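# Transfer 96-well plate from nest N1 to bench spot B1

## Task

Pick up the 96-well plate from plate nest N1 and set it down at bench spot B1 with its long side running along the long side of the taped outline and the whole plate inside the outline, then open the gripper and move the hand away from the plate.

## Robot and tools

Robot: two arms of the same model, named left_arm and right_arm, each with six revolute joints and a parallel two-finger gripper. Viewed from behind the arms, N1 is the nest on the left and B1 is the bench spot on the right. The names left and right refer to the arms, not to sides of a camera picture.

Scene frame: the origin sits on the table top midway between the arms. +x points out over the table, +z points up, and left_arm is on the +y side. The left_arm base is at (-0.018, +0.244, 0) m, yawed very slightly (quat_wxyz +1.000, 0, 0, +0.008). The right_arm base is at (-0.018, -0.283, 0) m, yawed about -10 degrees (quat_wxyz +0.996, 0, 0, -0.086).

Gripper geometry: the fingers extend along the gripper's +z axis and close along its y axis. The reported end effector point lies between the finger pads, roughly 1 cm short of the fingertips.

Tool execute_actions takes "actions", a list holding zero or one item, plus an optional "pictures" flag (true by default, returning cam_low, cam_left_wrist and cam_right_wrist images, each 896x504). Three forms:
- Empty list: no command; simply returns the current state.
- Move: {"rows": [...], "steps": n}, n from 1 to 15 (15 if omitted). Each control step is 1/30 s. Row k is used on step k; if there are fewer rows than steps, the last row repeats.
- Wait: {"steps": n} with no rows, n up to 300; returns once n steps have elapsed since the previous result, counting the time you spent replying.
A refused call sends nothing to the robot.

Each row is a single flat list of 14 numbers covering both arms, always all 14 even if one arm stays still: left_arm waist, shoulder, elbow, wrist pitch, wrist yaw, wrist roll, gripper opening, then the same seven for right_arm. The six joint values are absolute target angles in radians in each arm's own joint space (same convention as the Joint positions line), not offsets. Stated ranges per arm: waist -2.880..2.880, shoulder 0.000..3.142, elbow 0.000..3.019, wrist pitch -1.693..1.571, wrist yaw -1.571..1.571, wrist roll -2.094..2.094. The true end of each joint can differ from these by up to 0.019 rad either way. A target more than 0.019 rad beyond a stated end, and further out than the last reported angle, gets the call refused; a target past the true end is clipped there and a "joint sent to its limit" line appears (possibly referring to an earlier move still running). Absence of that line does not prove there is more room. The opening is an absolute value on a scale from -1 (closed) to +1 (fully open, about 0.094 m between pads).

Motion limits: per step, each joint's sent target is kept within a lead of its measured angle (waist 0.264, shoulder 0.32, elbow 0.276, wrist pitch 0.33, wrist yaw 0.186, wrist roll 0.522 rad), and if the targets would put the gripper more than 70 mm from where it is, all of them are pulled back toward the measured angles. So large moves need several calls. Very small commands of a few mm may produce no motion. Between calls the arms keep heading for the last row sent, until everything has nearly stopped or a step is HELD.

Result lines: the state line gives, for each arm, end_effector_position (m) and end_effector_quat_wxyz in the scene frame; the printed position can be off, more so when the arm is stretched out. Joint positions and Joint velocities list, per arm, the six joints (rad, rad/s) then the pad gap (m, m/s). grip_measured is the measured opening on the command scale, with a fixed per-gripper error of up to about 1 mm. JOINT TORQUES give drive outputs per joint with offsets, scale errors and noise; they are nonzero even unloaded. "joint command not followed" means a clearance check altered or blocked joint targets on some steps; HELD marks steps where your row was partly or wholly not sent. MOTOR HOT appears from 85 C; at 100 C an OVER-TEMPERATURE FAULT makes that arm and its gripper go limp and drop.

Gripping: away from the ends of the scale, the fingers go to where grip_measured would read your number. To hold the plate, keep commanding roughly 0.03 below the grip_measured seen while closed on it; a smaller margin grips more lightly. Pad force tops out near 50-62 N.

zoom_image: {"camera": one of cam_low, cam_left_wrist, cam_right_wrist, "region": [x0, y0, x1, y1]} in pixels of that camera's latest image, top-left origin, at most 504x504. It moves nothing.

read_manual: returns URDF licence texts only; optional "section" ("licences").

finished_scene: {"scene": current scene number}; ends the scene irreversibly and reports success, so call it only after the plate sits inside B1 and the hand has released and withdrawn. Ending a reply with no tool call ends the run.

Avoid: dropping the plate from any real height (a few mm on set-down is fine), knocking anything off the table, the two arms colliding or pushing on each other, slamming or pressing hard into the table or plate, and holding a load so long that motors overheat. Smooth, brief motion with little effort is preferred.

Each tool is called after "Call:" as name(argument=value, ...) on one line, values as JSON.

## Session

Call:
execute_actions(actions=[])

Scene clock: 0.00 s of 13200.00 s.
left_arm: end_effector_position=(+0.3199, +0.3847, +0.3919) grip_measured=+1.000 end_effector_quat_wxyz=(+0.243, +0.172, +0.802, +0.518) | right_arm: end_effector_position=(+0.3111, -0.5305, +0.2399) grip_measured=+1.000 end_effector_quat_wxyz=(-0.146, +0.260, +0.926, -0.231)
Joint positions: left_arm=[ 0.035  0.769  0.888 -0.636 -0.801  0.956  0.094] | right_arm=[-0.269  1.537  1.398 -1.665  0.506  0.168  0.094]
Joint velocities: left_arm=[ 0.005 -0.015 -0.022  0.017  0.007  0.007  0.   ] | right_arm=[ 0.005 -0.005 -0.012 -0.012 -0.051 -0.081  0.   ]
Joint torques (N m, as the arm reports them, + toward a larger angle): no reading

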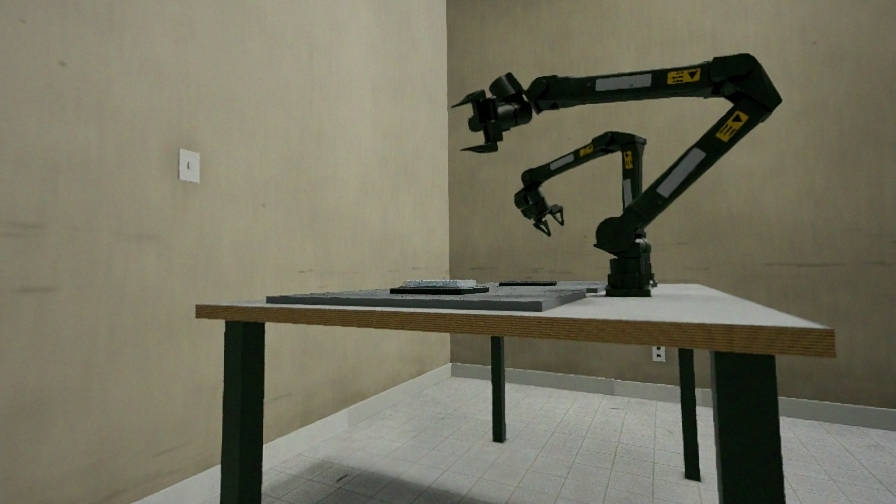

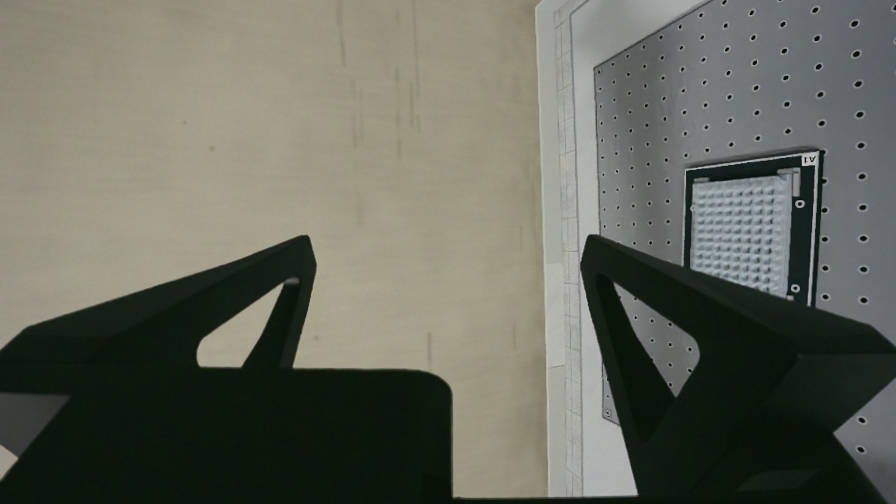

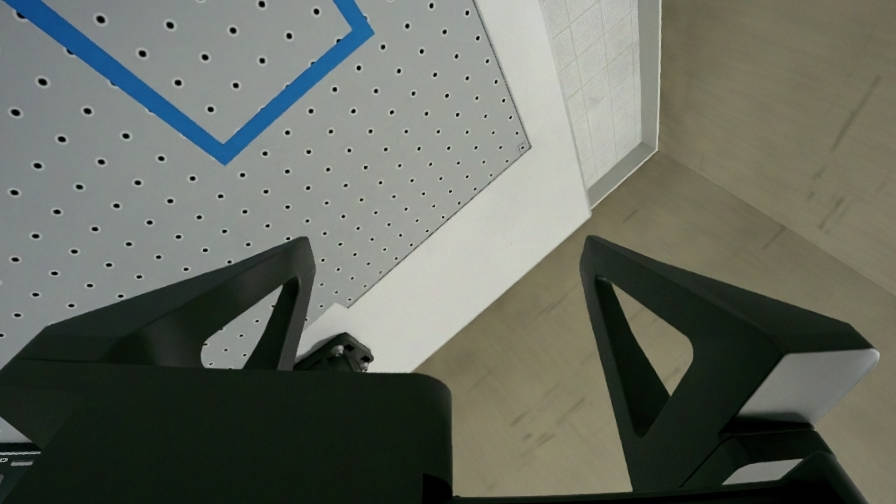

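Call:
execute_actions(actions=[{"rows": [[0.0, 1.0, 1.0, -0.946, 0.0, 0.0, 1.0, 0.17, 1.0, 1.0, -0.946, 0.0, 0.0, 1.0]], "steps": 15}], pictures=false)

Call:
execute_actions(actions=[{"steps": 45}])

Scene clock: 11.70 s of 13200.00 s.
left_arm: end_effector_position=(+0.3797, +0.2513, +0.2626) grip_measured=+1.000 end_effector_quat_wxyz=(+0.286, +0.023, +0.958, +0.013) | right_arm: end_effector_position=(+0.3726, -0.2746, +0.2874) grip_measured=+1.000 end_effector_quat_wxyz=(+0.303, +0.001, +0.953, +0.007)
Joint positions: left_arm=[ 0.001  1.02   0.967 -0.937 -0.003  0.065  0.094] | right_arm=[ 0.194  0.977  0.992 -0.969 -0.001  0.024  0.094]
Joint velocities: left_arm=[-0.015 -0.151  0.027 -0.007  0.037 -0.374  0.   ] | right_arm=[-0.122 -0.474 -0.002  0.125  0.022 -0.081  0.   ]
Joint torques (N m, as the arm reports them, + toward a larger angle): left_arm=[ 1.17 -4.15 13.28  1.24  0.17 -0.11] | right_arm=[-2.09 -1.11 10.91  2.09  0.   -0.03]
Steps of this call (steps 1 to 90: nothing new was sent; then 8.20 s passed at rest; steps 91 to 105: all 15 steps of this action). Readings (joint positions):
91: left_arm=[0.036 0.782 0.898 -0.684 -0.731 0.890] | right_arm=[-0.262 1.526 1.378 -1.634 0.471 0.158]
92: left_arm=[0.031 0.809 0.926 -0.773 -0.639 0.798] | right_arm=[-0.247 1.495 1.330 -1.568 0.423 0.144]
94: left_arm=[0.018 0.897 0.967 -0.874 -0.448 0.605] | right_arm=[-0.181 1.414 1.213 -1.455 0.323 0.120]
98: left_arm=[0.004 1.030 0.969 -0.927 -0.070 0.269] | right_arm=[0.015 1.232 1.044 -1.239 0.114 0.081]
105: the state above

Scene clock: 13.20 s of 13200.00 s.
left_arm: end_effector_position=(+0.3784, +0.2513, +0.2661) grip_measured=+1.000 end_effector_quat_wxyz=(+0.290, -0.003, +0.957, +0.006) | right_arm: end_effector_position=(+0.3758, -0.2813, +0.2815) grip_measured=+1.000 end_effector_quat_wxyz=(+0.298, +0.002, +0.955, +0.002)
Joint positions: left_arm=[ 0.001  1.011  0.967 -0.937 -0.003  0.012  0.094] | right_arm=[ 0.177  0.993  0.99  -0.964 -0.001  0.008  0.094]
Joint velocities: left_arm=[-0.005 -0.005  0.002  0.002  0.022  0.007  0.   ] | right_arm=[-0.005 -0.015  0.002 -0.017  0.051 -0.051  0.   ]
Joint torques (N m, as the arm reports them, + toward a larger angle): left_arm=[ 1.08 -4.72 13.41  1.31  0.18 -0.16] | right_arm=[-1.17 -4.75 11.03  2.3   0.01 -0.03]
Steps of this call (steps 1 to 30: the robot went on to your last target; steps 31 to 45: nothing new was sent). Readings (joint positions):
1: left_arm=[0.001 1.016 0.967 -0.937 -0.003 0.055] | right_arm=[0.190 0.967 0.992 -0.966 -0.001 0.021]
2: left_arm=[0.001 1.013 0.967 -0.937 -0.003 0.046] | right_arm=[0.186 0.964 0.992 -0.964 -0.001 0.018]
4: left_arm=[0.001 1.011 0.967 -0.937 -0.003 0.034] | right_arm=[0.179 0.970 0.992 -0.964 -0.001 0.015]
8: left_arm=[0.001 1.011 0.967 -0.937 -0.003 0.021] | right_arm=[0.177 0.989 0.991 -0.964 -0.001 0.011]
45: the state above
All arms were judged still, so your last target was given up. Only a new action makes them travel on or press farther. Fingers that are still opening or closing keep moving.

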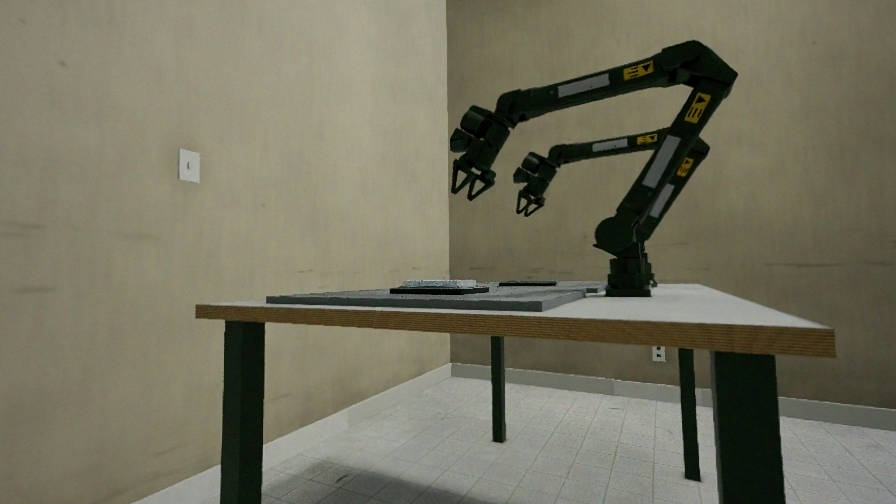

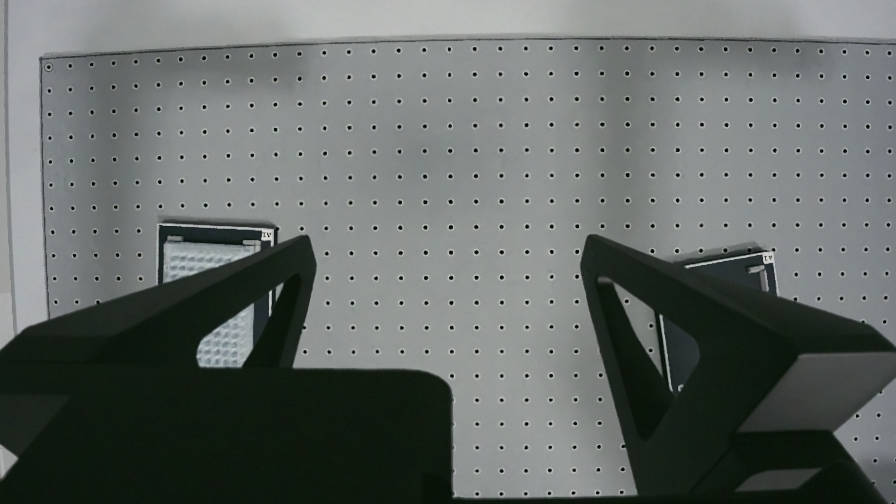

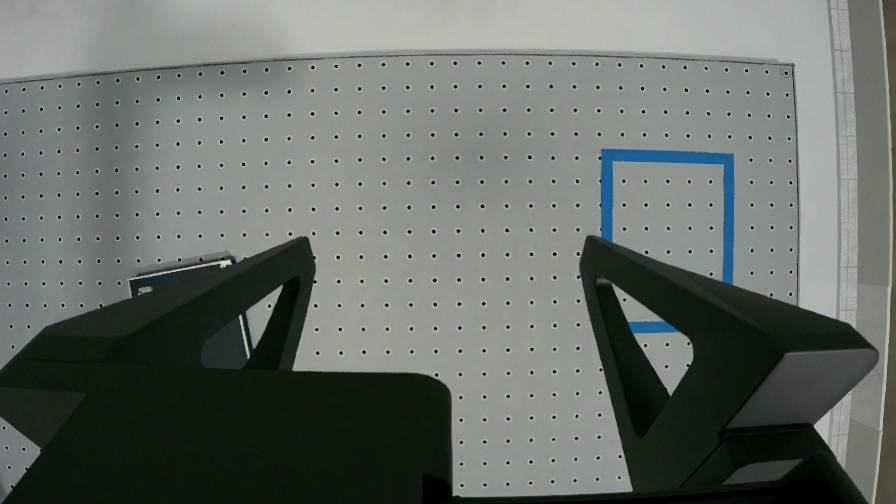

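Call:
execute_actions(actions=[{"rows": [[0.627, 1.45, 1.17, -1.26, 0.0, 0.64, 1.0, 0.17, 1.0, 1.0, -0.946, 0.0, 0.0, 1.0]], "steps": 15}], pictures=false)

Call:
execute_actions(actions=[{"steps": 30}])

Scene clock: 47.77 s of 13200.00 s.
left_arm: end_effector_position=(+0.2930, +0.4933, +0.1270) grip_measured=+1.000 end_effector_quat_wxyz=(-0.021, -0.059, +0.998, -0.013) | right_arm: end_effector_position=(+0.3758, -0.2813, +0.2815) grip_measured=+1.000 end_effector_quat_wxyz=(+0.298, +0.002, +0.955, +0.002)
Joint positions: left_arm=[ 0.659  1.481  1.102 -1.241 -0.003  0.556  0.094] | right_arm=[ 0.177  0.993  0.99  -0.964 -0.001  0.008  0.094]
Joint velocities: left_arm=[ 0.62   0.005 -0.012 -0.129 -0.066  0.432  0.   ] | right_arm=[-0.005  0.005 -0.002 -0.007 -0.007  0.022  0.   ]
Joint torques (N m, as the arm reports them, + toward a larger angle): left_arm=[ -4.08 -10.98  14.51   0.13   0.23   0.14] | right_arm=[-1.29 -4.83 10.95  2.32  0.01 -0.03]
Steps of this call (steps 1 to 90: nothing new was sent; then 31.07 s passed at rest; steps 91 to 105: all 15 steps of this action). Readings (joint positions):
91: left_arm=[0.013 1.024 0.977 -0.971 0.001 0.056] | right_arm=[0.177 0.993 0.990 -0.964 -0.001 0.008]
92: left_arm=[0.042 1.052 1.005 -1.035 0.004 0.115] | right_arm=[0.177 0.993 0.990 -0.964 -0.001 0.008]
94: left_arm=[0.129 1.141 1.057 -1.111 0.004 0.219] | right_arm=[0.177 0.993 0.990 -0.964 -0.001 0.008]
98: left_arm=[0.320 1.331 1.100 -1.178 0.004 0.370] | right_arm=[0.177 0.993 0.990 -0.964 -0.001 0.008]
105: the state above

Scene clock: 48.77 s of 13200.00 s.
left_arm: end_effector_position=(+0.3065, +0.4856, +0.1370) grip_measured=+1.000 end_effector_quat_wxyz=(-0.012, -0.006, +1.000, -0.008) | right_arm: end_effector_position=(+0.3758, -0.2813, +0.2815) grip_measured=+1.000 end_effector_quat_wxyz=(+0.298, +0.002, +0.955, +0.002)
Joint positions: left_arm=[ 0.624  1.474  1.123 -1.248 -0.002  0.628  0.094] | right_arm=[ 0.177  0.993  0.99  -0.964 -0.001  0.008  0.094]
Joint velocities: left_arm=[-0.024 -0.005 -0.007  0.017 -0.022 -0.022  0.   ] | right_arm=[ 0.005  0.005 -0.002  0.007  0.037 -0.007  0.   ]
Joint torques (N m, as the arm reports them, + toward a larger angle): left_arm=[  1.48 -10.67  12.98   0.19   0.18   0.06] | right_arm=[-1.31 -4.76 11.04  2.29  0.   -0.03]
Steps of this call (steps 1 to 30: the robot went on to your last target). Readings (joint positions):
1: left_arm=[0.674 1.480 1.103 -1.244 -0.003 0.570] | right_arm=[0.177 0.993 0.990 -0.964 -0.001 0.008]
2: left_arm=[0.677 1.479 1.107 -1.247 -0.003 0.581] | right_arm=[0.177 0.993 0.990 -0.964 -0.001 0.008]
4: left_arm=[0.664 1.477 1.115 -1.248 -0.003 0.597] | right_arm=[0.177 0.993 0.990 -0.964 -0.001 0.008]
8: left_arm=[0.628 1.474 1.123 -1.248 -0.002 0.616] | right_arm=[0.177 0.993 0.990 -0.964 -0.001 0.008]
30: the state above
All arms were judged still, so your last target was given up. Only a new action makes them travel on or press farther. Fingers that are still opening or closing keep moving.

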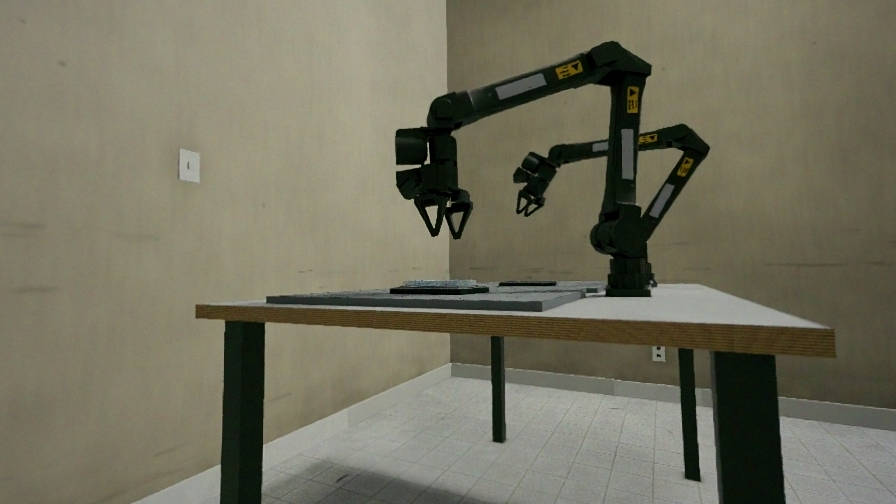

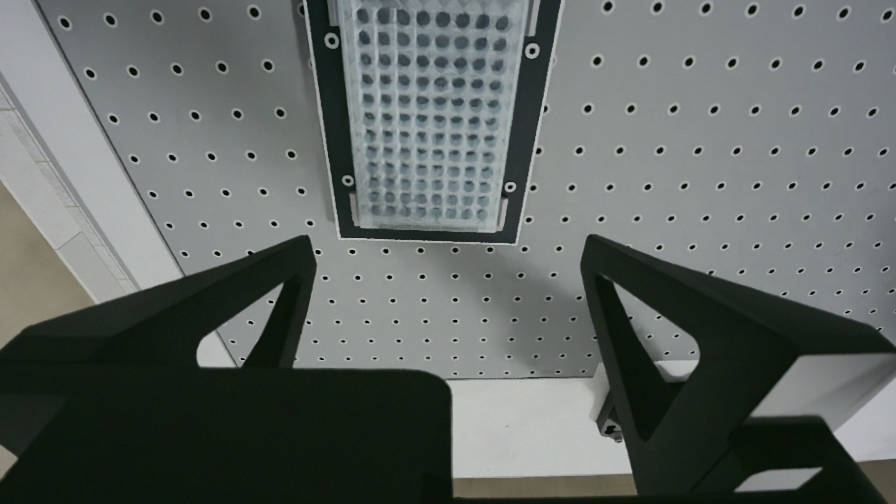

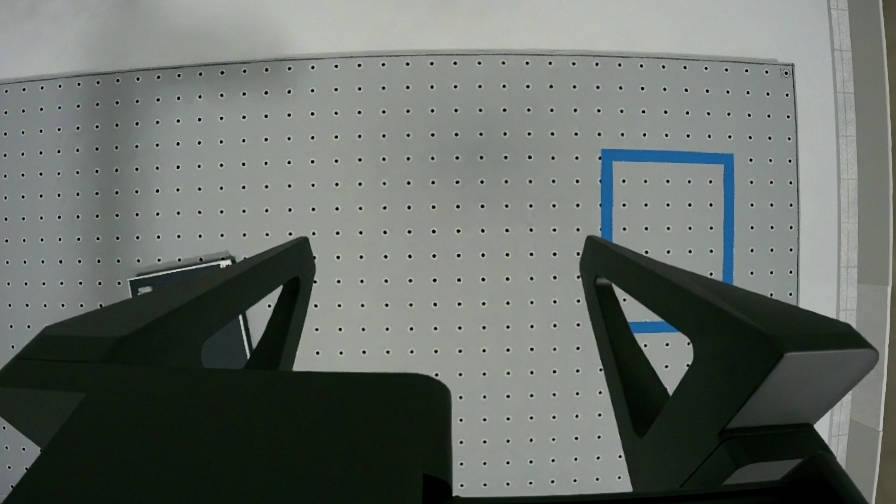

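Call:
execute_actions(actions=[{"rows": [[0.627, 1.48, 1.14, -1.19, 0.0, 0.66, 1.0, 0.17, 1.0, 1.0, -0.946, 0.0, 0.0, 1.0],[0.627, 1.48, 1.14, -1.19, 0.0, 0.66, 1.0, 0.17, 1.0, 1.0, -0.946, 0.0, 0.0, 1.0],[0.627, 1.48, 1.14, -1.19, 0.0, 0.66, 1.0, 0.17, 1.0, 1.0, -0.946, 0.0, 0.0, 1.0],[0.627, 1.51, 1.10, -1.11, 0.0, 0.68, 1.0, 0.17, 1.0, 1.0, -0.946, 0.0, 0.0, 1.0],[0.627, 1.51, 1.10, -1.11, 0.0, 0.68, 1.0, 0.17, 1.0, 1.0, -0.946, 0.0, 0.0, 1.0],[0.627, 1.51, 1.10, -1.11, 0.0, 0.68, 1.0, 0.17, 1.0, 1.0, -0.946, 0.0, 0.0, 1.0],[0.627, 1.535, 1.06, -1.04, 0.0, 0.69, 1.0, 0.17, 1.0, 1.0, -0.946, 0.0, 0.0, 1.0]], "steps": 15}], pictures=false)

Call:
execute_actions(actions=[{"steps": 25}])

Scene clock: 88.43 s of 13200.00 s.
left_arm: end_effector_position=(+0.3178, +0.4941, +0.0854) grip_measured=+1.000 end_effector_quat_wxyz=(+0.008, +0.017, +1.000, +0.007) | right_arm: end_effector_position=(+0.3758, -0.2813, +0.2815) grip_measured=+1.000 end_effector_quat_wxyz=(+0.298, +0.002, +0.955, +0.002)
Joint positions: left_arm=[ 0.624  1.536  1.044 -1.058 -0.002  0.674  0.094] | right_arm=[ 0.177  0.993  0.99  -0.964 -0.001  0.008  0.094]
Joint velocities: left_arm=[ 0.005  0.015 -0.012 -0.002  0.007  0.037  0.   ] | right_arm=[-0.005  0.015 -0.012 -0.007 -0.051 -0.051  0.   ]
Joint torques (N m, as the arm reports them, + toward a larger angle): left_arm=[ 1.31 -9.57  9.85  1.27  0.17  0.05] | right_arm=[-1.3  -4.75 11.01  2.34  0.   -0.03]
Steps of this call (steps 1 to 90: nothing new was sent; then 36.17 s passed at rest; steps 91 to 105: all 15 steps of this action). Readings (joint positions):
91: left_arm=[0.624 1.474 1.123 -1.242 -0.002 0.631] | right_arm=[0.177 0.993 0.990 -0.964 -0.001 0.008]
92: left_arm=[0.624 1.474 1.123 -1.230 -0.002 0.634] | right_arm=[0.177 0.993 0.990 -0.964 -0.001 0.008]
94: left_arm=[0.624 1.474 1.119 -1.198 -0.002 0.642] | right_arm=[0.177 0.993 0.990 -0.964 -0.001 0.008]
98: left_arm=[0.624 1.488 1.088 -1.095 -0.002 0.660] | right_arm=[0.177 0.993 0.990 -0.964 -0.001 0.008]
105: the state above

Scene clock: 89.27 s of 13200.00 s.
left_arm: end_effector_position=(+0.3187, +0.4947, +0.0854) grip_measured=+1.000 end_effector_quat_wxyz=(+0.010, +0.019, +1.000, +0.009) | right_arm: end_effector_position=(+0.3758, -0.2813, +0.2815) grip_measured=+1.000 end_effector_quat_wxyz=(+0.298, +0.002, +0.955, +0.002)
Joint positions: left_arm=[ 0.624  1.536  1.044 -1.054 -0.002  0.678  0.094] | right_arm=[ 0.177  0.993  0.99  -0.964 -0.001  0.008  0.094]
Joint velocities: left_arm=[-0.005 -0.024  0.002  0.012  0.051 -0.007  0.   ] | right_arm=[-0.015  0.015  0.012  0.007 -0.022  0.066  0.   ]
Joint torques (N m, as the arm reports them, + toward a larger angle): left_arm=[ 1.27 -9.7   9.79  1.21  0.18  0.08] | right_arm=[-1.25 -4.68 11.03  2.33 -0.01 -0.02]
Steps of this call (steps 1 to 15: the robot went on to your last target; steps 16 to 25: nothing new was sent). Readings (joint positions):
1: left_arm=[0.624 1.536 1.044 -1.057 -0.002 0.675] | right_arm=[0.177 0.993 0.990 -0.964 -0.001 0.008]
2: left_arm=[0.624 1.536 1.044 -1.056 -0.002 0.675] | right_arm=[0.177 0.993 0.990 -0.964 -0.001 0.008]
4: left_arm=[0.624 1.536 1.044 -1.054 -0.002 0.676] | right_arm=[0.177 0.993 0.990 -0.964 -0.001 0.008]
8: left_arm=[0.624 1.536 1.044 -1.054 -0.002 0.677] | right_arm=[0.177 0.993 0.990 -0.964 -0.001 0.008]
25: the state above
All arms were judged still, so your last target was given up. Only a new action makes them travel on or press farther. Fingers that are still opening or closing keep moving.

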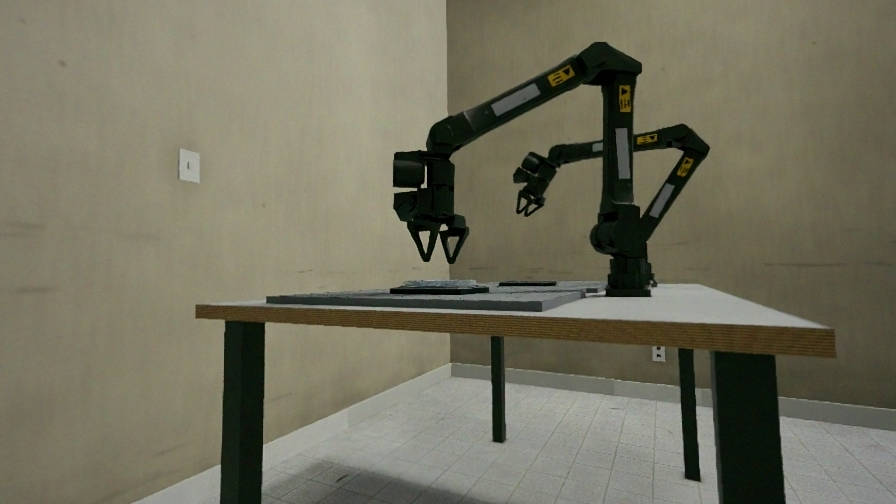

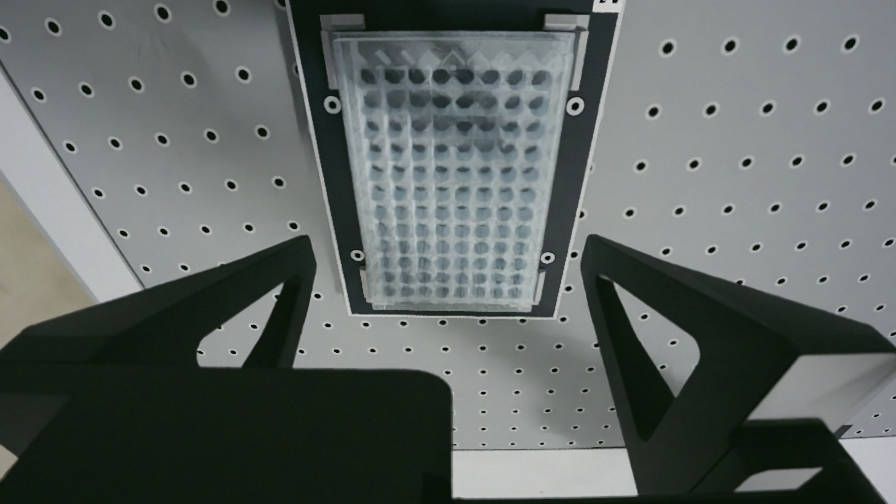

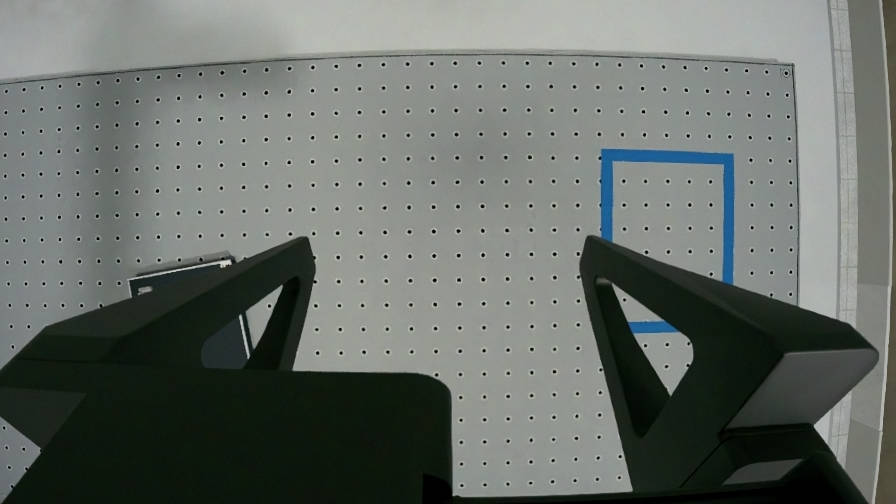

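Call:
execute_actions(actions=[{"rows": [[0.627, 1.555, 1.05, -1.02, 0.0, 0.69, 1.0, 0.17, 1.0, 1.0, -0.946, 0.0, 0.0, 1.0],[0.627, 1.555, 1.05, -1.02, 0.0, 0.69, 1.0, 0.17, 1.0, 1.0, -0.946, 0.0, 0.0, 1.0],[0.627, 1.555, 1.05, -1.02, 0.0, 0.69, 1.0, 0.17, 1.0, 1.0, -0.946, 0.0, 0.0, 1.0],[0.627, 1.575, 1.035, -0.995, 0.0, 0.69, 1.0, 0.17, 1.0, 1.0, -0.946, 0.0, 0.0, 1.0],[0.627, 1.575, 1.035, -0.995, 0.0, 0.69, 1.0, 0.17, 1.0, 1.0, -0.946, 0.0, 0.0, 1.0],[0.627, 1.575, 1.035, -0.995, 0.0, 0.69, 1.0, 0.17, 1.0, 1.0, -0.946, 0.0, 0.0, 1.0],[0.627, 1.594, 1.0236, -0.97, 0.0, 0.69, 1.0, 0.17, 1.0, 1.0, -0.946, 0.0, 0.0, 1.0]], "steps": 15}], pictures=false)

Call:
execute_actions(actions=[{"steps": 20}])

Scene clock: 128.67 s of 13200.00 s.
left_arm: end_effector_position=(+0.3186, +0.4946, +0.0543) grip_measured=+1.000 end_effector_quat_wxyz=(+0.003, +0.019, +1.000, +0.004) | right_arm: end_effector_position=(+0.3758, -0.2813, +0.2815) grip_measured=+1.000 end_effector_quat_wxyz=(+0.298, +0.002, +0.955, +0.002)
Joint positions: left_arm=[ 0.624  1.589  1.014 -0.986 -0.002  0.678  0.094] | right_arm=[ 0.177  0.993  0.99  -0.964 -0.001  0.008  0.094]
Joint velocities: left_arm=[ 0.005 -0.005 -0.002 -0.012 -0.037 -0.081  0.   ] | right_arm=[-0.005  0.005  0.002  0.007 -0.037 -0.007  0.   ]
Joint torques (N m, as the arm reports them, + toward a larger angle): left_arm=[ 1.35 -9.35  9.14  1.41  0.18  0.06] | right_arm=[-1.38 -5.02 11.03  2.27  0.   -0.01]
Steps of this call (steps 1 to 90: nothing new was sent; then 35.90 s passed at rest; steps 91 to 105: all 15 steps of this action). Readings (joint positions):
91: left_arm=[0.624 1.536 1.044 -1.051 -0.002 0.678] | right_arm=[0.177 0.993 0.990 -0.964 -0.001 0.008]
92: left_arm=[0.624 1.536 1.044 -1.045 -0.002 0.678] | right_arm=[0.177 0.993 0.990 -0.964 -0.001 0.008]
94: left_arm=[0.624 1.538 1.043 -1.033 -0.002 0.678] | right_arm=[0.177 0.993 0.990 -0.964 -0.001 0.008]
98: left_arm=[0.624 1.556 1.031 -0.999 -0.002 0.678] | right_arm=[0.177 0.993 0.990 -0.964 -0.001 0.008]
105: the state above

Scene clock: 129.33 s of 13200.00 s.
left_arm: end_effector_position=(+0.3189, +0.4949, +0.0543) grip_measured=+1.000 end_effector_quat_wxyz=(+0.004, +0.019, +1.000, +0.004) | right_arm: end_effector_position=(+0.3758, -0.2813, +0.2815) grip_measured=+1.000 end_effector_quat_wxyz=(+0.298, +0.002, +0.955, +0.002)
Joint positions: left_arm=[ 0.624  1.589  1.014 -0.984 -0.002  0.678  0.094] | right_arm=[ 0.177  0.993  0.99  -0.964 -0.001  0.008  0.094]
Joint velocities: left_arm=[ 0.015 -0.015 -0.007  0.012  0.007  0.007  0.   ] | right_arm=[-0.005 -0.005 -0.017  0.002  0.037  0.037  0.   ]
Joint torques (N m, as the arm reports them, + toward a larger angle): left_arm=[ 1.37 -9.9   8.92  1.25  0.18  0.08] | right_arm=[-1.26 -4.88 11.05  2.29  0.01 -0.04]
Steps of this call (steps 1 to 15: the robot went on to your last target; steps 16 to 20: nothing new was sent). Readings (joint positions):
1: left_arm=[0.624 1.589 1.014 -0.986 -0.002 0.678] | right_arm=[0.177 0.993 0.990 -0.964 -0.001 0.008]
2: left_arm=[0.624 1.589 1.014 -0.985 -0.002 0.678] | right_arm=[0.177 0.993 0.990 -0.964 -0.001 0.008]
4: left_arm=[0.624 1.589 1.014 -0.984 -0.002 0.678] | right_arm=[0.177 0.993 0.990 -0.964 -0.001 0.008]
8: left_arm=[0.624 1.589 1.014 -0.984 -0.002 0.678] | right_arm=[0.177 0.993 0.990 -0.964 -0.001 0.008]
20: the state above
All arms were judged still, so your last target was given up. Only a new action makes them travel on or press farther. Fingers that are still opening or closing keep moving.

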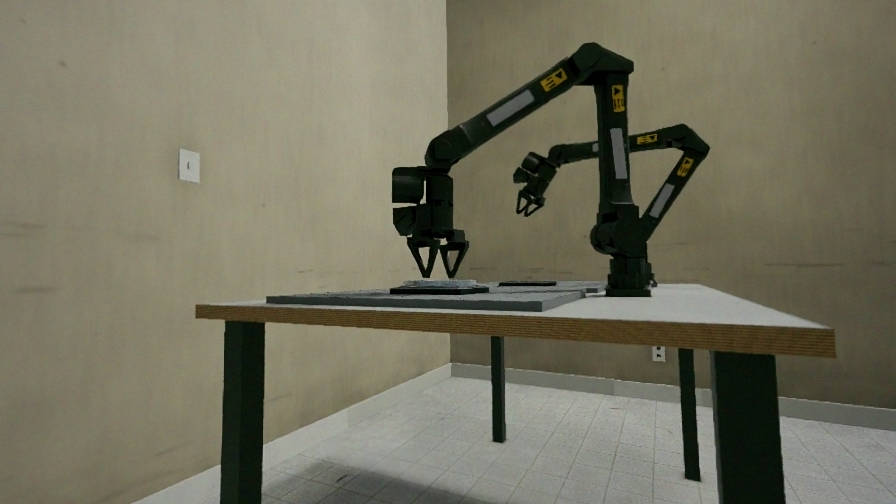

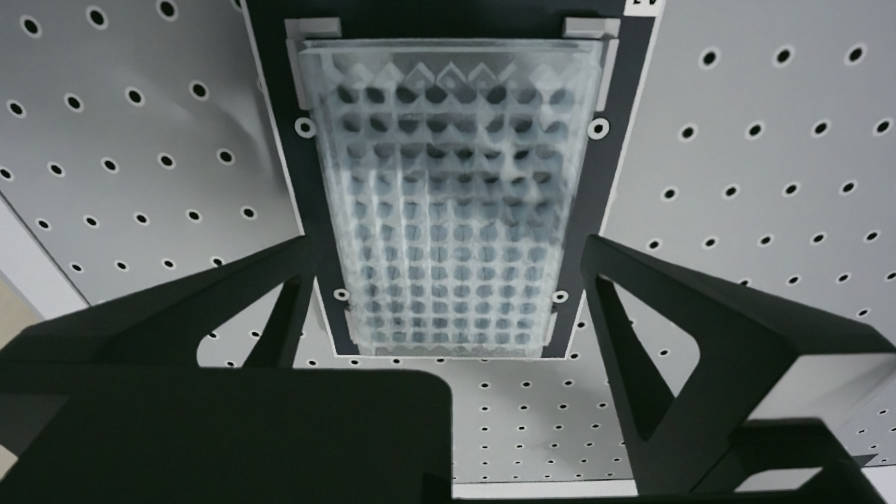

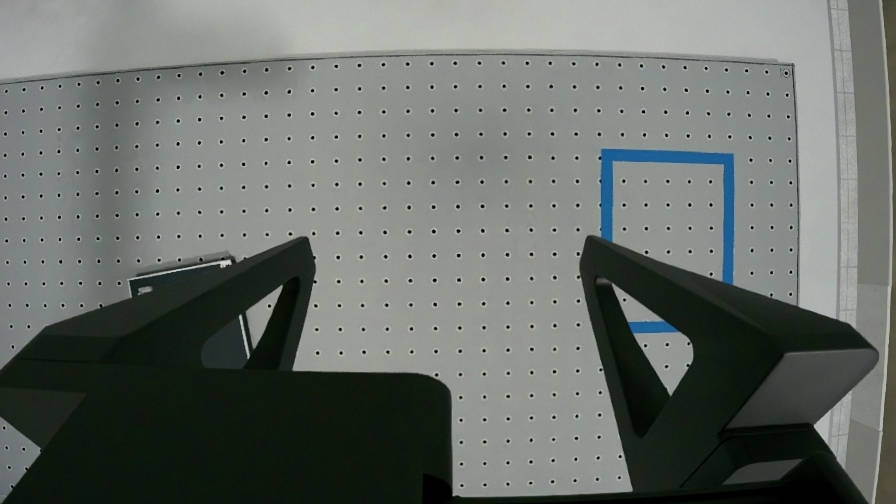

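Call:
zoom_image(camera="cam_low", region=[370, 230, 510, 310])

Region (370, 230, 510, 310) of cam_low's 896x504 image, scaled by 3.600, with more detail than that image has; it fills the top 288 rows of this view, and the rest is white.

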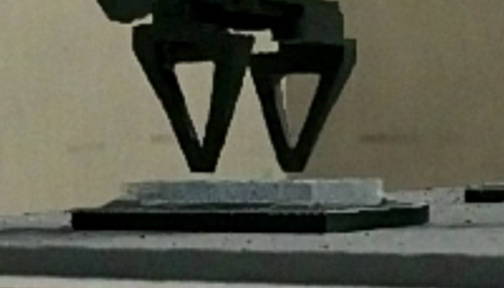

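Call:
execute_actions(actions=[{"rows": [[0.627, 1.606, 1.015, -0.955, 0.0, 0.69, 1.0, 0.17, 1.0, 1.0, -0.946, 0.0, 0.0, 1.0],[0.627, 1.606, 1.015, -0.955, 0.0, 0.69, 1.0, 0.17, 1.0, 1.0, -0.946, 0.0, 0.0, 1.0],[0.627, 1.606, 1.015, -0.955, 0.0, 0.69, 1.0, 0.17, 1.0, 1.0, -0.946, 0.0, 0.0, 1.0],[0.627, 1.617, 1.007, -0.94, 0.0, 0.69, 1.0, 0.17, 1.0, 1.0, -0.946, 0.0, 0.0, 1.0]], "steps": 15}], pictures=false)

Call:
execute_actions(actions=[{"steps": 10}])

Call:
zoom_image(camera="cam_low", region=[370, 230, 510, 310])

Scene clock: 145.50 s of 13200.00 s.
left_arm: end_effector_position=(+0.3192, +0.4951, +0.0446) grip_measured=+1.000 end_effector_quat_wxyz=(+0.005, +0.019, +1.000, +0.005) | right_arm: end_effector_position=(+0.3758, -0.2813, +0.2815) grip_measured=+1.000 end_effector_quat_wxyz=(+0.298, +0.002, +0.955, +0.002)
Joint positions: left_arm=[ 0.624  1.603  1.001 -0.954 -0.002  0.678  0.094] | right_arm=[ 0.177  0.993  0.99  -0.964 -0.001  0.008  0.094]
Joint velocities: left_arm=[-0.005 -0.024 -0.017 -0.017  0.022 -0.007  0.   ] | right_arm=[-0.024  0.005  0.002  0.007  0.081 -0.051  0.   ]
Joint torques (N m, as the arm reports them, + toward a larger angle): left_arm=[ 1.14 -8.68  8.35  1.25  0.2   0.08] | right_arm=[-1.21 -4.89 11.03  2.3   0.02 -0.03]
Steps of this call (steps 1 to 90: nothing new was sent; then 12.67 s passed at rest; steps 91 to 105: all 15 steps of this action). Readings (joint positions):
91: left_arm=[0.624 1.589 1.013 -0.982 -0.002 0.678] | right_arm=[0.177 0.993 0.990 -0.964 -0.001 0.008]
92: left_arm=[0.624 1.589 1.012 -0.977 -0.002 0.678] | right_arm=[0.177 0.993 0.990 -0.964 -0.001 0.008]
94: left_arm=[0.624 1.589 1.011 -0.969 -0.002 0.678] | right_arm=[0.177 0.993 0.990 -0.964 -0.001 0.008]
98: left_arm=[0.624 1.597 1.005 -0.955 -0.002 0.678] | right_arm=[0.177 0.993 0.990 -0.964 -0.001 0.008]
105: the state above

Scene clock: 145.83 s of 13200.00 s.
left_arm: end_effector_position=(+0.3192, +0.4951, +0.0446) grip_measured=+1.000 end_effector_quat_wxyz=(+0.005, +0.019, +1.000, +0.005) | right_arm: end_effector_position=(+0.3758, -0.2813, +0.2815) grip_measured=+1.000 end_effector_quat_wxyz=(+0.298, +0.002, +0.955, +0.002)
Joint positions: left_arm=[ 0.624  1.603  1.001 -0.954 -0.002  0.678  0.094] | right_arm=[ 0.177  0.993  0.99  -0.964 -0.001  0.008  0.094]
Joint velocities: left_arm=[-0.005  0.005  0.017  0.002  0.007 -0.037  0.   ] | right_arm=[-0.024 -0.015  0.007  0.002 -0.037 -0.051  0.   ]
Joint torques (N m, as the arm reports them, + toward a larger angle): left_arm=[ 1.31 -8.6   8.29  1.3   0.18  0.08] | right_arm=[-1.32 -4.93 10.99  2.3   0.01 -0.03]
Steps of this call (steps 1 to 10: the robot went on to your last target). Readings (joint positions):
1: left_arm=[0.624 1.603 1.001 -0.954 -0.002 0.678] | right_arm=[0.177 0.993 0.990 -0.964 -0.001 0.008]
2: left_arm=[0.624 1.603 1.001 -0.954 -0.002 0.678] | right_arm=[0.177 0.993 0.990 -0.964 -0.001 0.008]
4: left_arm=[0.624 1.603 1.001 -0.954 -0.002 0.678] | right_arm=[0.177 0.993 0.990 -0.964 -0.001 0.008]
8: left_arm=[0.624 1.603 1.001 -0.954 -0.002 0.678] | right_arm=[0.177 0.993 0.990 -0.964 -0.001 0.008]
10: the state above

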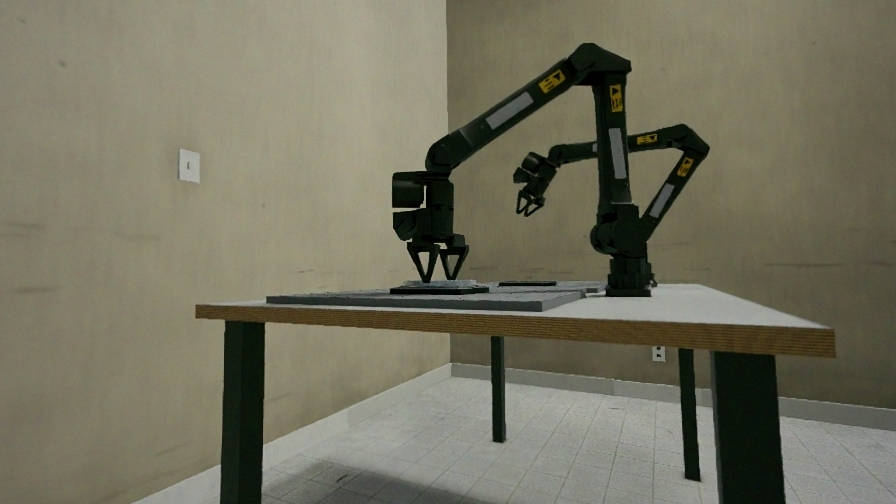

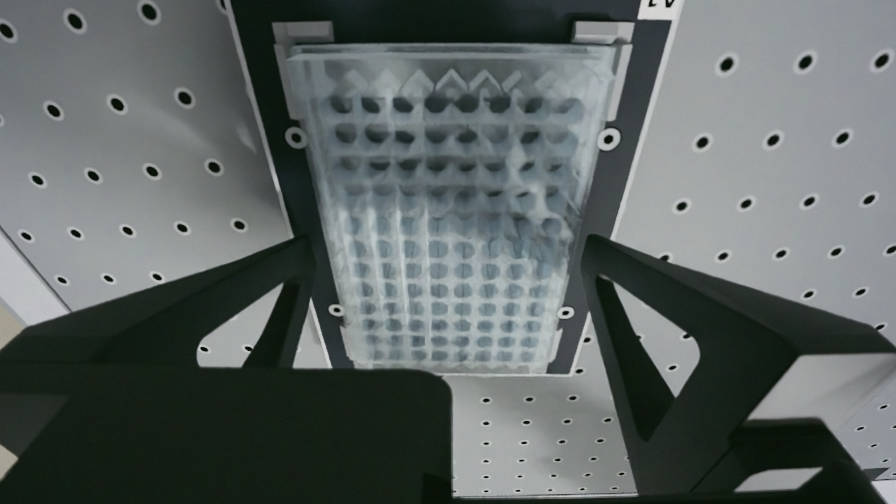

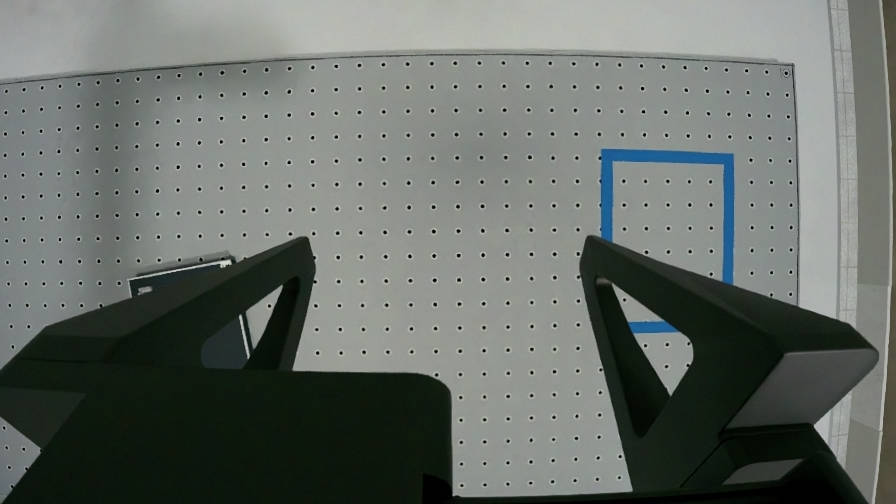

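Region (370, 230, 510, 310) of cam_low's 896x504 image, scaled by 3.600, with more detail than that image has; it fills the top 288 rows of this view, and the rest is white.

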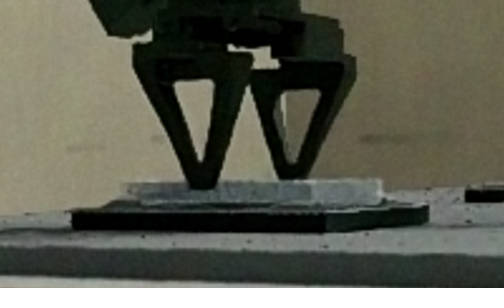

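Call:
execute_actions(actions=[{"rows": [[0.627, 1.634, 1.007, -0.94, 0.0, 0.69, 1.0, 0.17, 1.0, 1.0, -0.946, 0.0, 0.0, 1.0]], "steps": 15}], pictures=false)

Scene clock: 151.30 s of 13200.00 s.
left_arm: end_effector_position=(+0.3181, +0.4943, +0.0378) grip_measured=+1.000 end_effector_quat_wxyz=(-0.002, +0.019, +1.000, +0.000) | right_arm: end_effector_position=(+0.3758, -0.2813, +0.2815) grip_measured=+1.000 end_effector_quat_wxyz=(+0.298, +0.002, +0.955, +0.002)
Joint positions: left_arm=[ 0.624  1.62   1.001 -0.954 -0.002  0.678  0.094] | right_arm=[ 0.177  0.993  0.99  -0.964 -0.001  0.008  0.094]
Joint velocities: left_arm=[-0.015 -0.015 -0.002  0.002 -0.007 -0.066  0.   ] | right_arm=[-0.015 -0.015 -0.012 -0.022 -0.037 -0.007  0.   ]
Joint torques (N m, as the arm reports them, + toward a larger angle): left_arm=[ 1.08 -9.43  8.32  1.21  0.18  0.08] | right_arm=[-1.22 -4.96 11.01  2.34  0.01 -0.03]
Steps of this call (steps 1 to 15: the robot went on to your last target; steps 16 to 90: nothing new was sent; then 1.97 s passed at rest; steps 91 to 105: all 15 steps of this action). Readings (joint positions):
91: left_arm=[0.624 1.604 1.001 -0.954 -0.002 0.678] | right_arm=[0.177 0.993 0.990 -0.964 -0.001 0.008]
92: left_arm=[0.624 1.606 1.001 -0.954 -0.002 0.678] | right_arm=[0.177 0.993 0.990 -0.964 -0.001 0.008]
94: left_arm=[0.624 1.611 1.001 -0.954 -0.002 0.678] | right_arm=[0.177 0.993 0.990 -0.964 -0.001 0.008]
98: left_arm=[0.624 1.620 1.001 -0.954 -0.002 0.678] | right_arm=[0.177 0.993 0.990 -0.964 -0.001 0.008]
105: the state above

Call:
execute_actions(actions=[{"rows": [[0.627, 1.634, 1.007, -0.94, 0.0, 0.69, 0.92, 0.17, 1.0, 1.0, -0.946, 0.0, 0.0, 1.0],[0.627, 1.634, 1.007, -0.94, 0.0, 0.69, 0.88, 0.17, 1.0, 1.0, -0.946, 0.0, 0.0, 1.0],[0.627, 1.634, 1.007, -0.94, 0.0, 0.69, 0.85, 0.17, 1.0, 1.0, -0.946, 0.0, 0.0, 1.0],[0.627, 1.634, 1.007, -0.94, 0.0, 0.69, 0.83, 0.17, 1.0, 1.0, -0.946, 0.0, 0.0, 1.0],[0.627, 1.634, 1.007, -0.94, 0.0, 0.69, 0.81, 0.17, 1.0, 1.0, -0.946, 0.0, 0.0, 1.0],[0.627, 1.634, 1.007, -0.94, 0.0, 0.69, 0.79, 0.17, 1.0, 1.0, -0.946, 0.0, 0.0, 1.0],[0.627, 1.634, 1.007, -0.94, 0.0, 0.69, 0.77, 0.17, 1.0, 1.0, -0.946, 0.0, 0.0, 1.0]], "steps": 15}])

Scene clock: 160.60 s of 13200.00 s.
left_arm: end_effector_position=(+0.3181, +0.4943, +0.0378) grip_measured=+0.783 end_effector_quat_wxyz=(-0.002, +0.019, +1.000, +0.000) | right_arm: end_effector_position=(+0.3758, -0.2813, +0.2815) grip_measured=+1.000 end_effector_quat_wxyz=(+0.298, +0.002, +0.955, +0.002)
Joint positions: left_arm=[ 0.624  1.62   1.001 -0.954 -0.002  0.678  0.084] | right_arm=[ 0.177  0.993  0.99  -0.964 -0.001  0.008  0.094]
Joint velocities: left_arm=[-0.015 -0.005 -0.002 -0.007  0.007  0.007 -0.001] | right_arm=[ 0.005 -0.005  0.002  0.007  0.051  0.007  0.   ]
Joint torques (N m, as the arm reports them, + toward a larger angle): left_arm=[ 1.38 -8.89  8.31  1.11  0.19  0.08] | right_arm=[-1.36 -4.77 11.05  2.29  0.   -0.02]
Steps of this call (steps 1 to 15: the robot went on to your last target; steps 16 to 90: nothing new was sent; then 5.80 s passed at rest; steps 91 to 105: all 15 steps of this action). Readings (joint positions):
91: left_arm=[0.624 1.620 1.001 -0.954 -0.002 0.678] | right_arm=[0.177 0.993 0.990 -0.964 -0.001 0.008]
92: left_arm=[0.624 1.620 1.001 -0.954 -0.002 0.678] | right_arm=[0.177 0.993 0.990 -0.964 -0.001 0.008]
94: left_arm=[0.624 1.620 1.001 -0.954 -0.002 0.678] | right_arm=[0.177 0.993 0.990 -0.964 -0.001 0.008]
98: left_arm=[0.624 1.620 1.001 -0.954 -0.002 0.678] | right_arm=[0.177 0.993 0.990 -0.964 -0.001 0.008]
105: the state above

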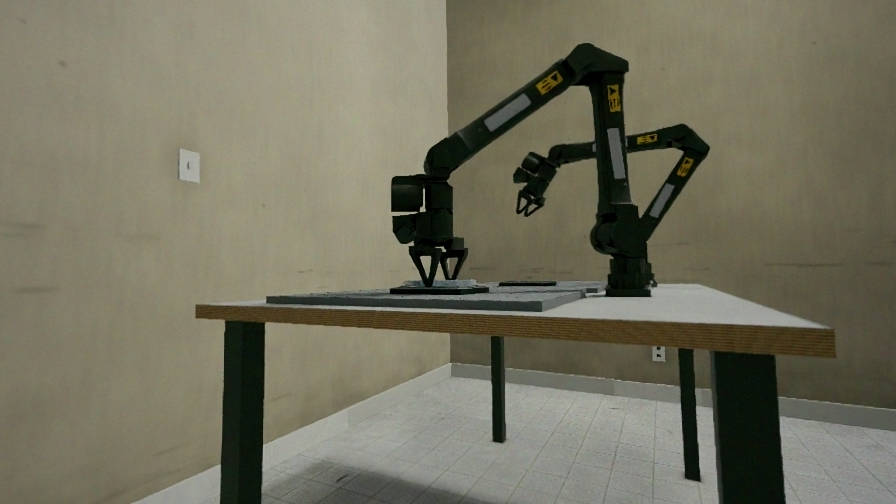

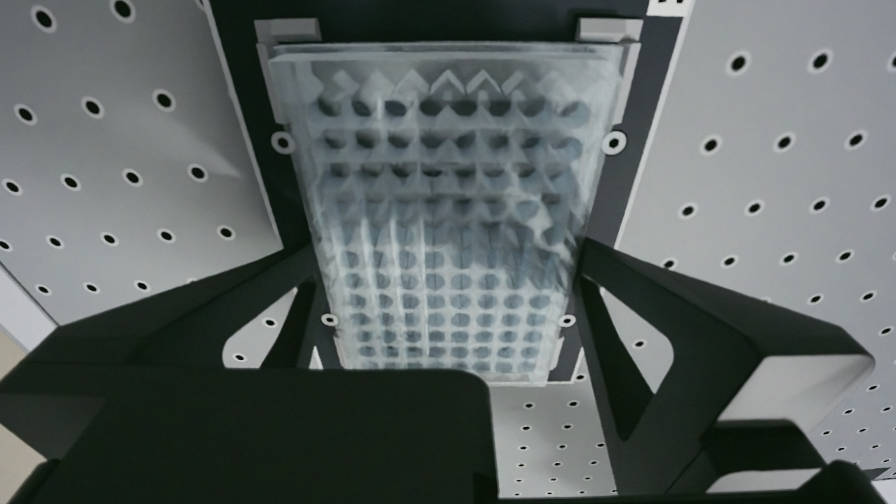

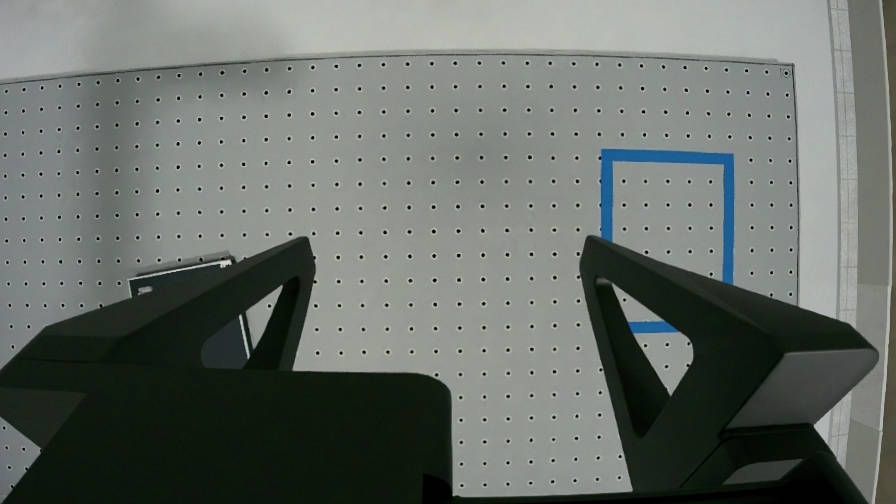

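Call:
execute_actions(actions=[{"rows": [[0.627, 1.634, 1.007, -0.94, 0.0, 0.69, 0.755, 0.17, 1.0, 1.0, -0.946, 0.0, 0.0, 1.0],[0.627, 1.634, 1.007, -0.94, 0.0, 0.69, 0.74, 0.17, 1.0, 1.0, -0.946, 0.0, 0.0, 1.0]], "steps": 12}], pictures=false)

Scene clock: 166.50 s of 13200.00 s.
left_arm: end_effector_position=(+0.3181, +0.4943, +0.0378) grip_measured=+0.763 end_effector_quat_wxyz=(-0.002, +0.019, +1.000, +0.000) | right_arm: end_effector_position=(+0.3758, -0.2813, +0.2815) grip_measured=+1.000 end_effector_quat_wxyz=(+0.298, +0.002, +0.955, +0.002)
Joint positions: left_arm=[ 0.624  1.62   1.001 -0.954 -0.002  0.678  0.083] | right_arm=[ 0.177  0.993  0.99  -0.964 -0.001  0.008  0.094]
Joint velocities: left_arm=[-0.005 -0.005  0.007  0.002  0.022 -0.022  0.001] | right_arm=[-0.015 -0.015  0.002  0.007  0.007 -0.037  0.   ]
Joint torques (N m, as the arm reports them, + toward a larger angle): left_arm=[ 1.22 -8.58  8.25  1.24  0.18  0.09] | right_arm=[-1.27 -4.77 10.99  2.35  0.   -0.03]
Steps of this call (steps 1 to 15: the robot went on to your last target; steps 16 to 90: nothing new was sent; then 2.50 s passed at rest; steps 91 to 102: all 12 steps of this action). Readings (joint positions):
91: left_arm=[0.624 1.620 1.001 -0.954 -0.002 0.678] | right_arm=[0.177 0.993 0.990 -0.964 -0.001 0.008]
92: left_arm=[0.624 1.620 1.001 -0.954 -0.002 0.678] | right_arm=[0.177 0.993 0.990 -0.964 -0.001 0.008]
94: left_arm=[0.624 1.620 1.001 -0.954 -0.002 0.678] | right_arm=[0.177 0.993 0.990 -0.964 -0.001 0.008]
98: left_arm=[0.624 1.620 1.001 -0.954 -0.002 0.678] | right_arm=[0.177 0.993 0.990 -0.964 -0.001 0.008]
102: the state above


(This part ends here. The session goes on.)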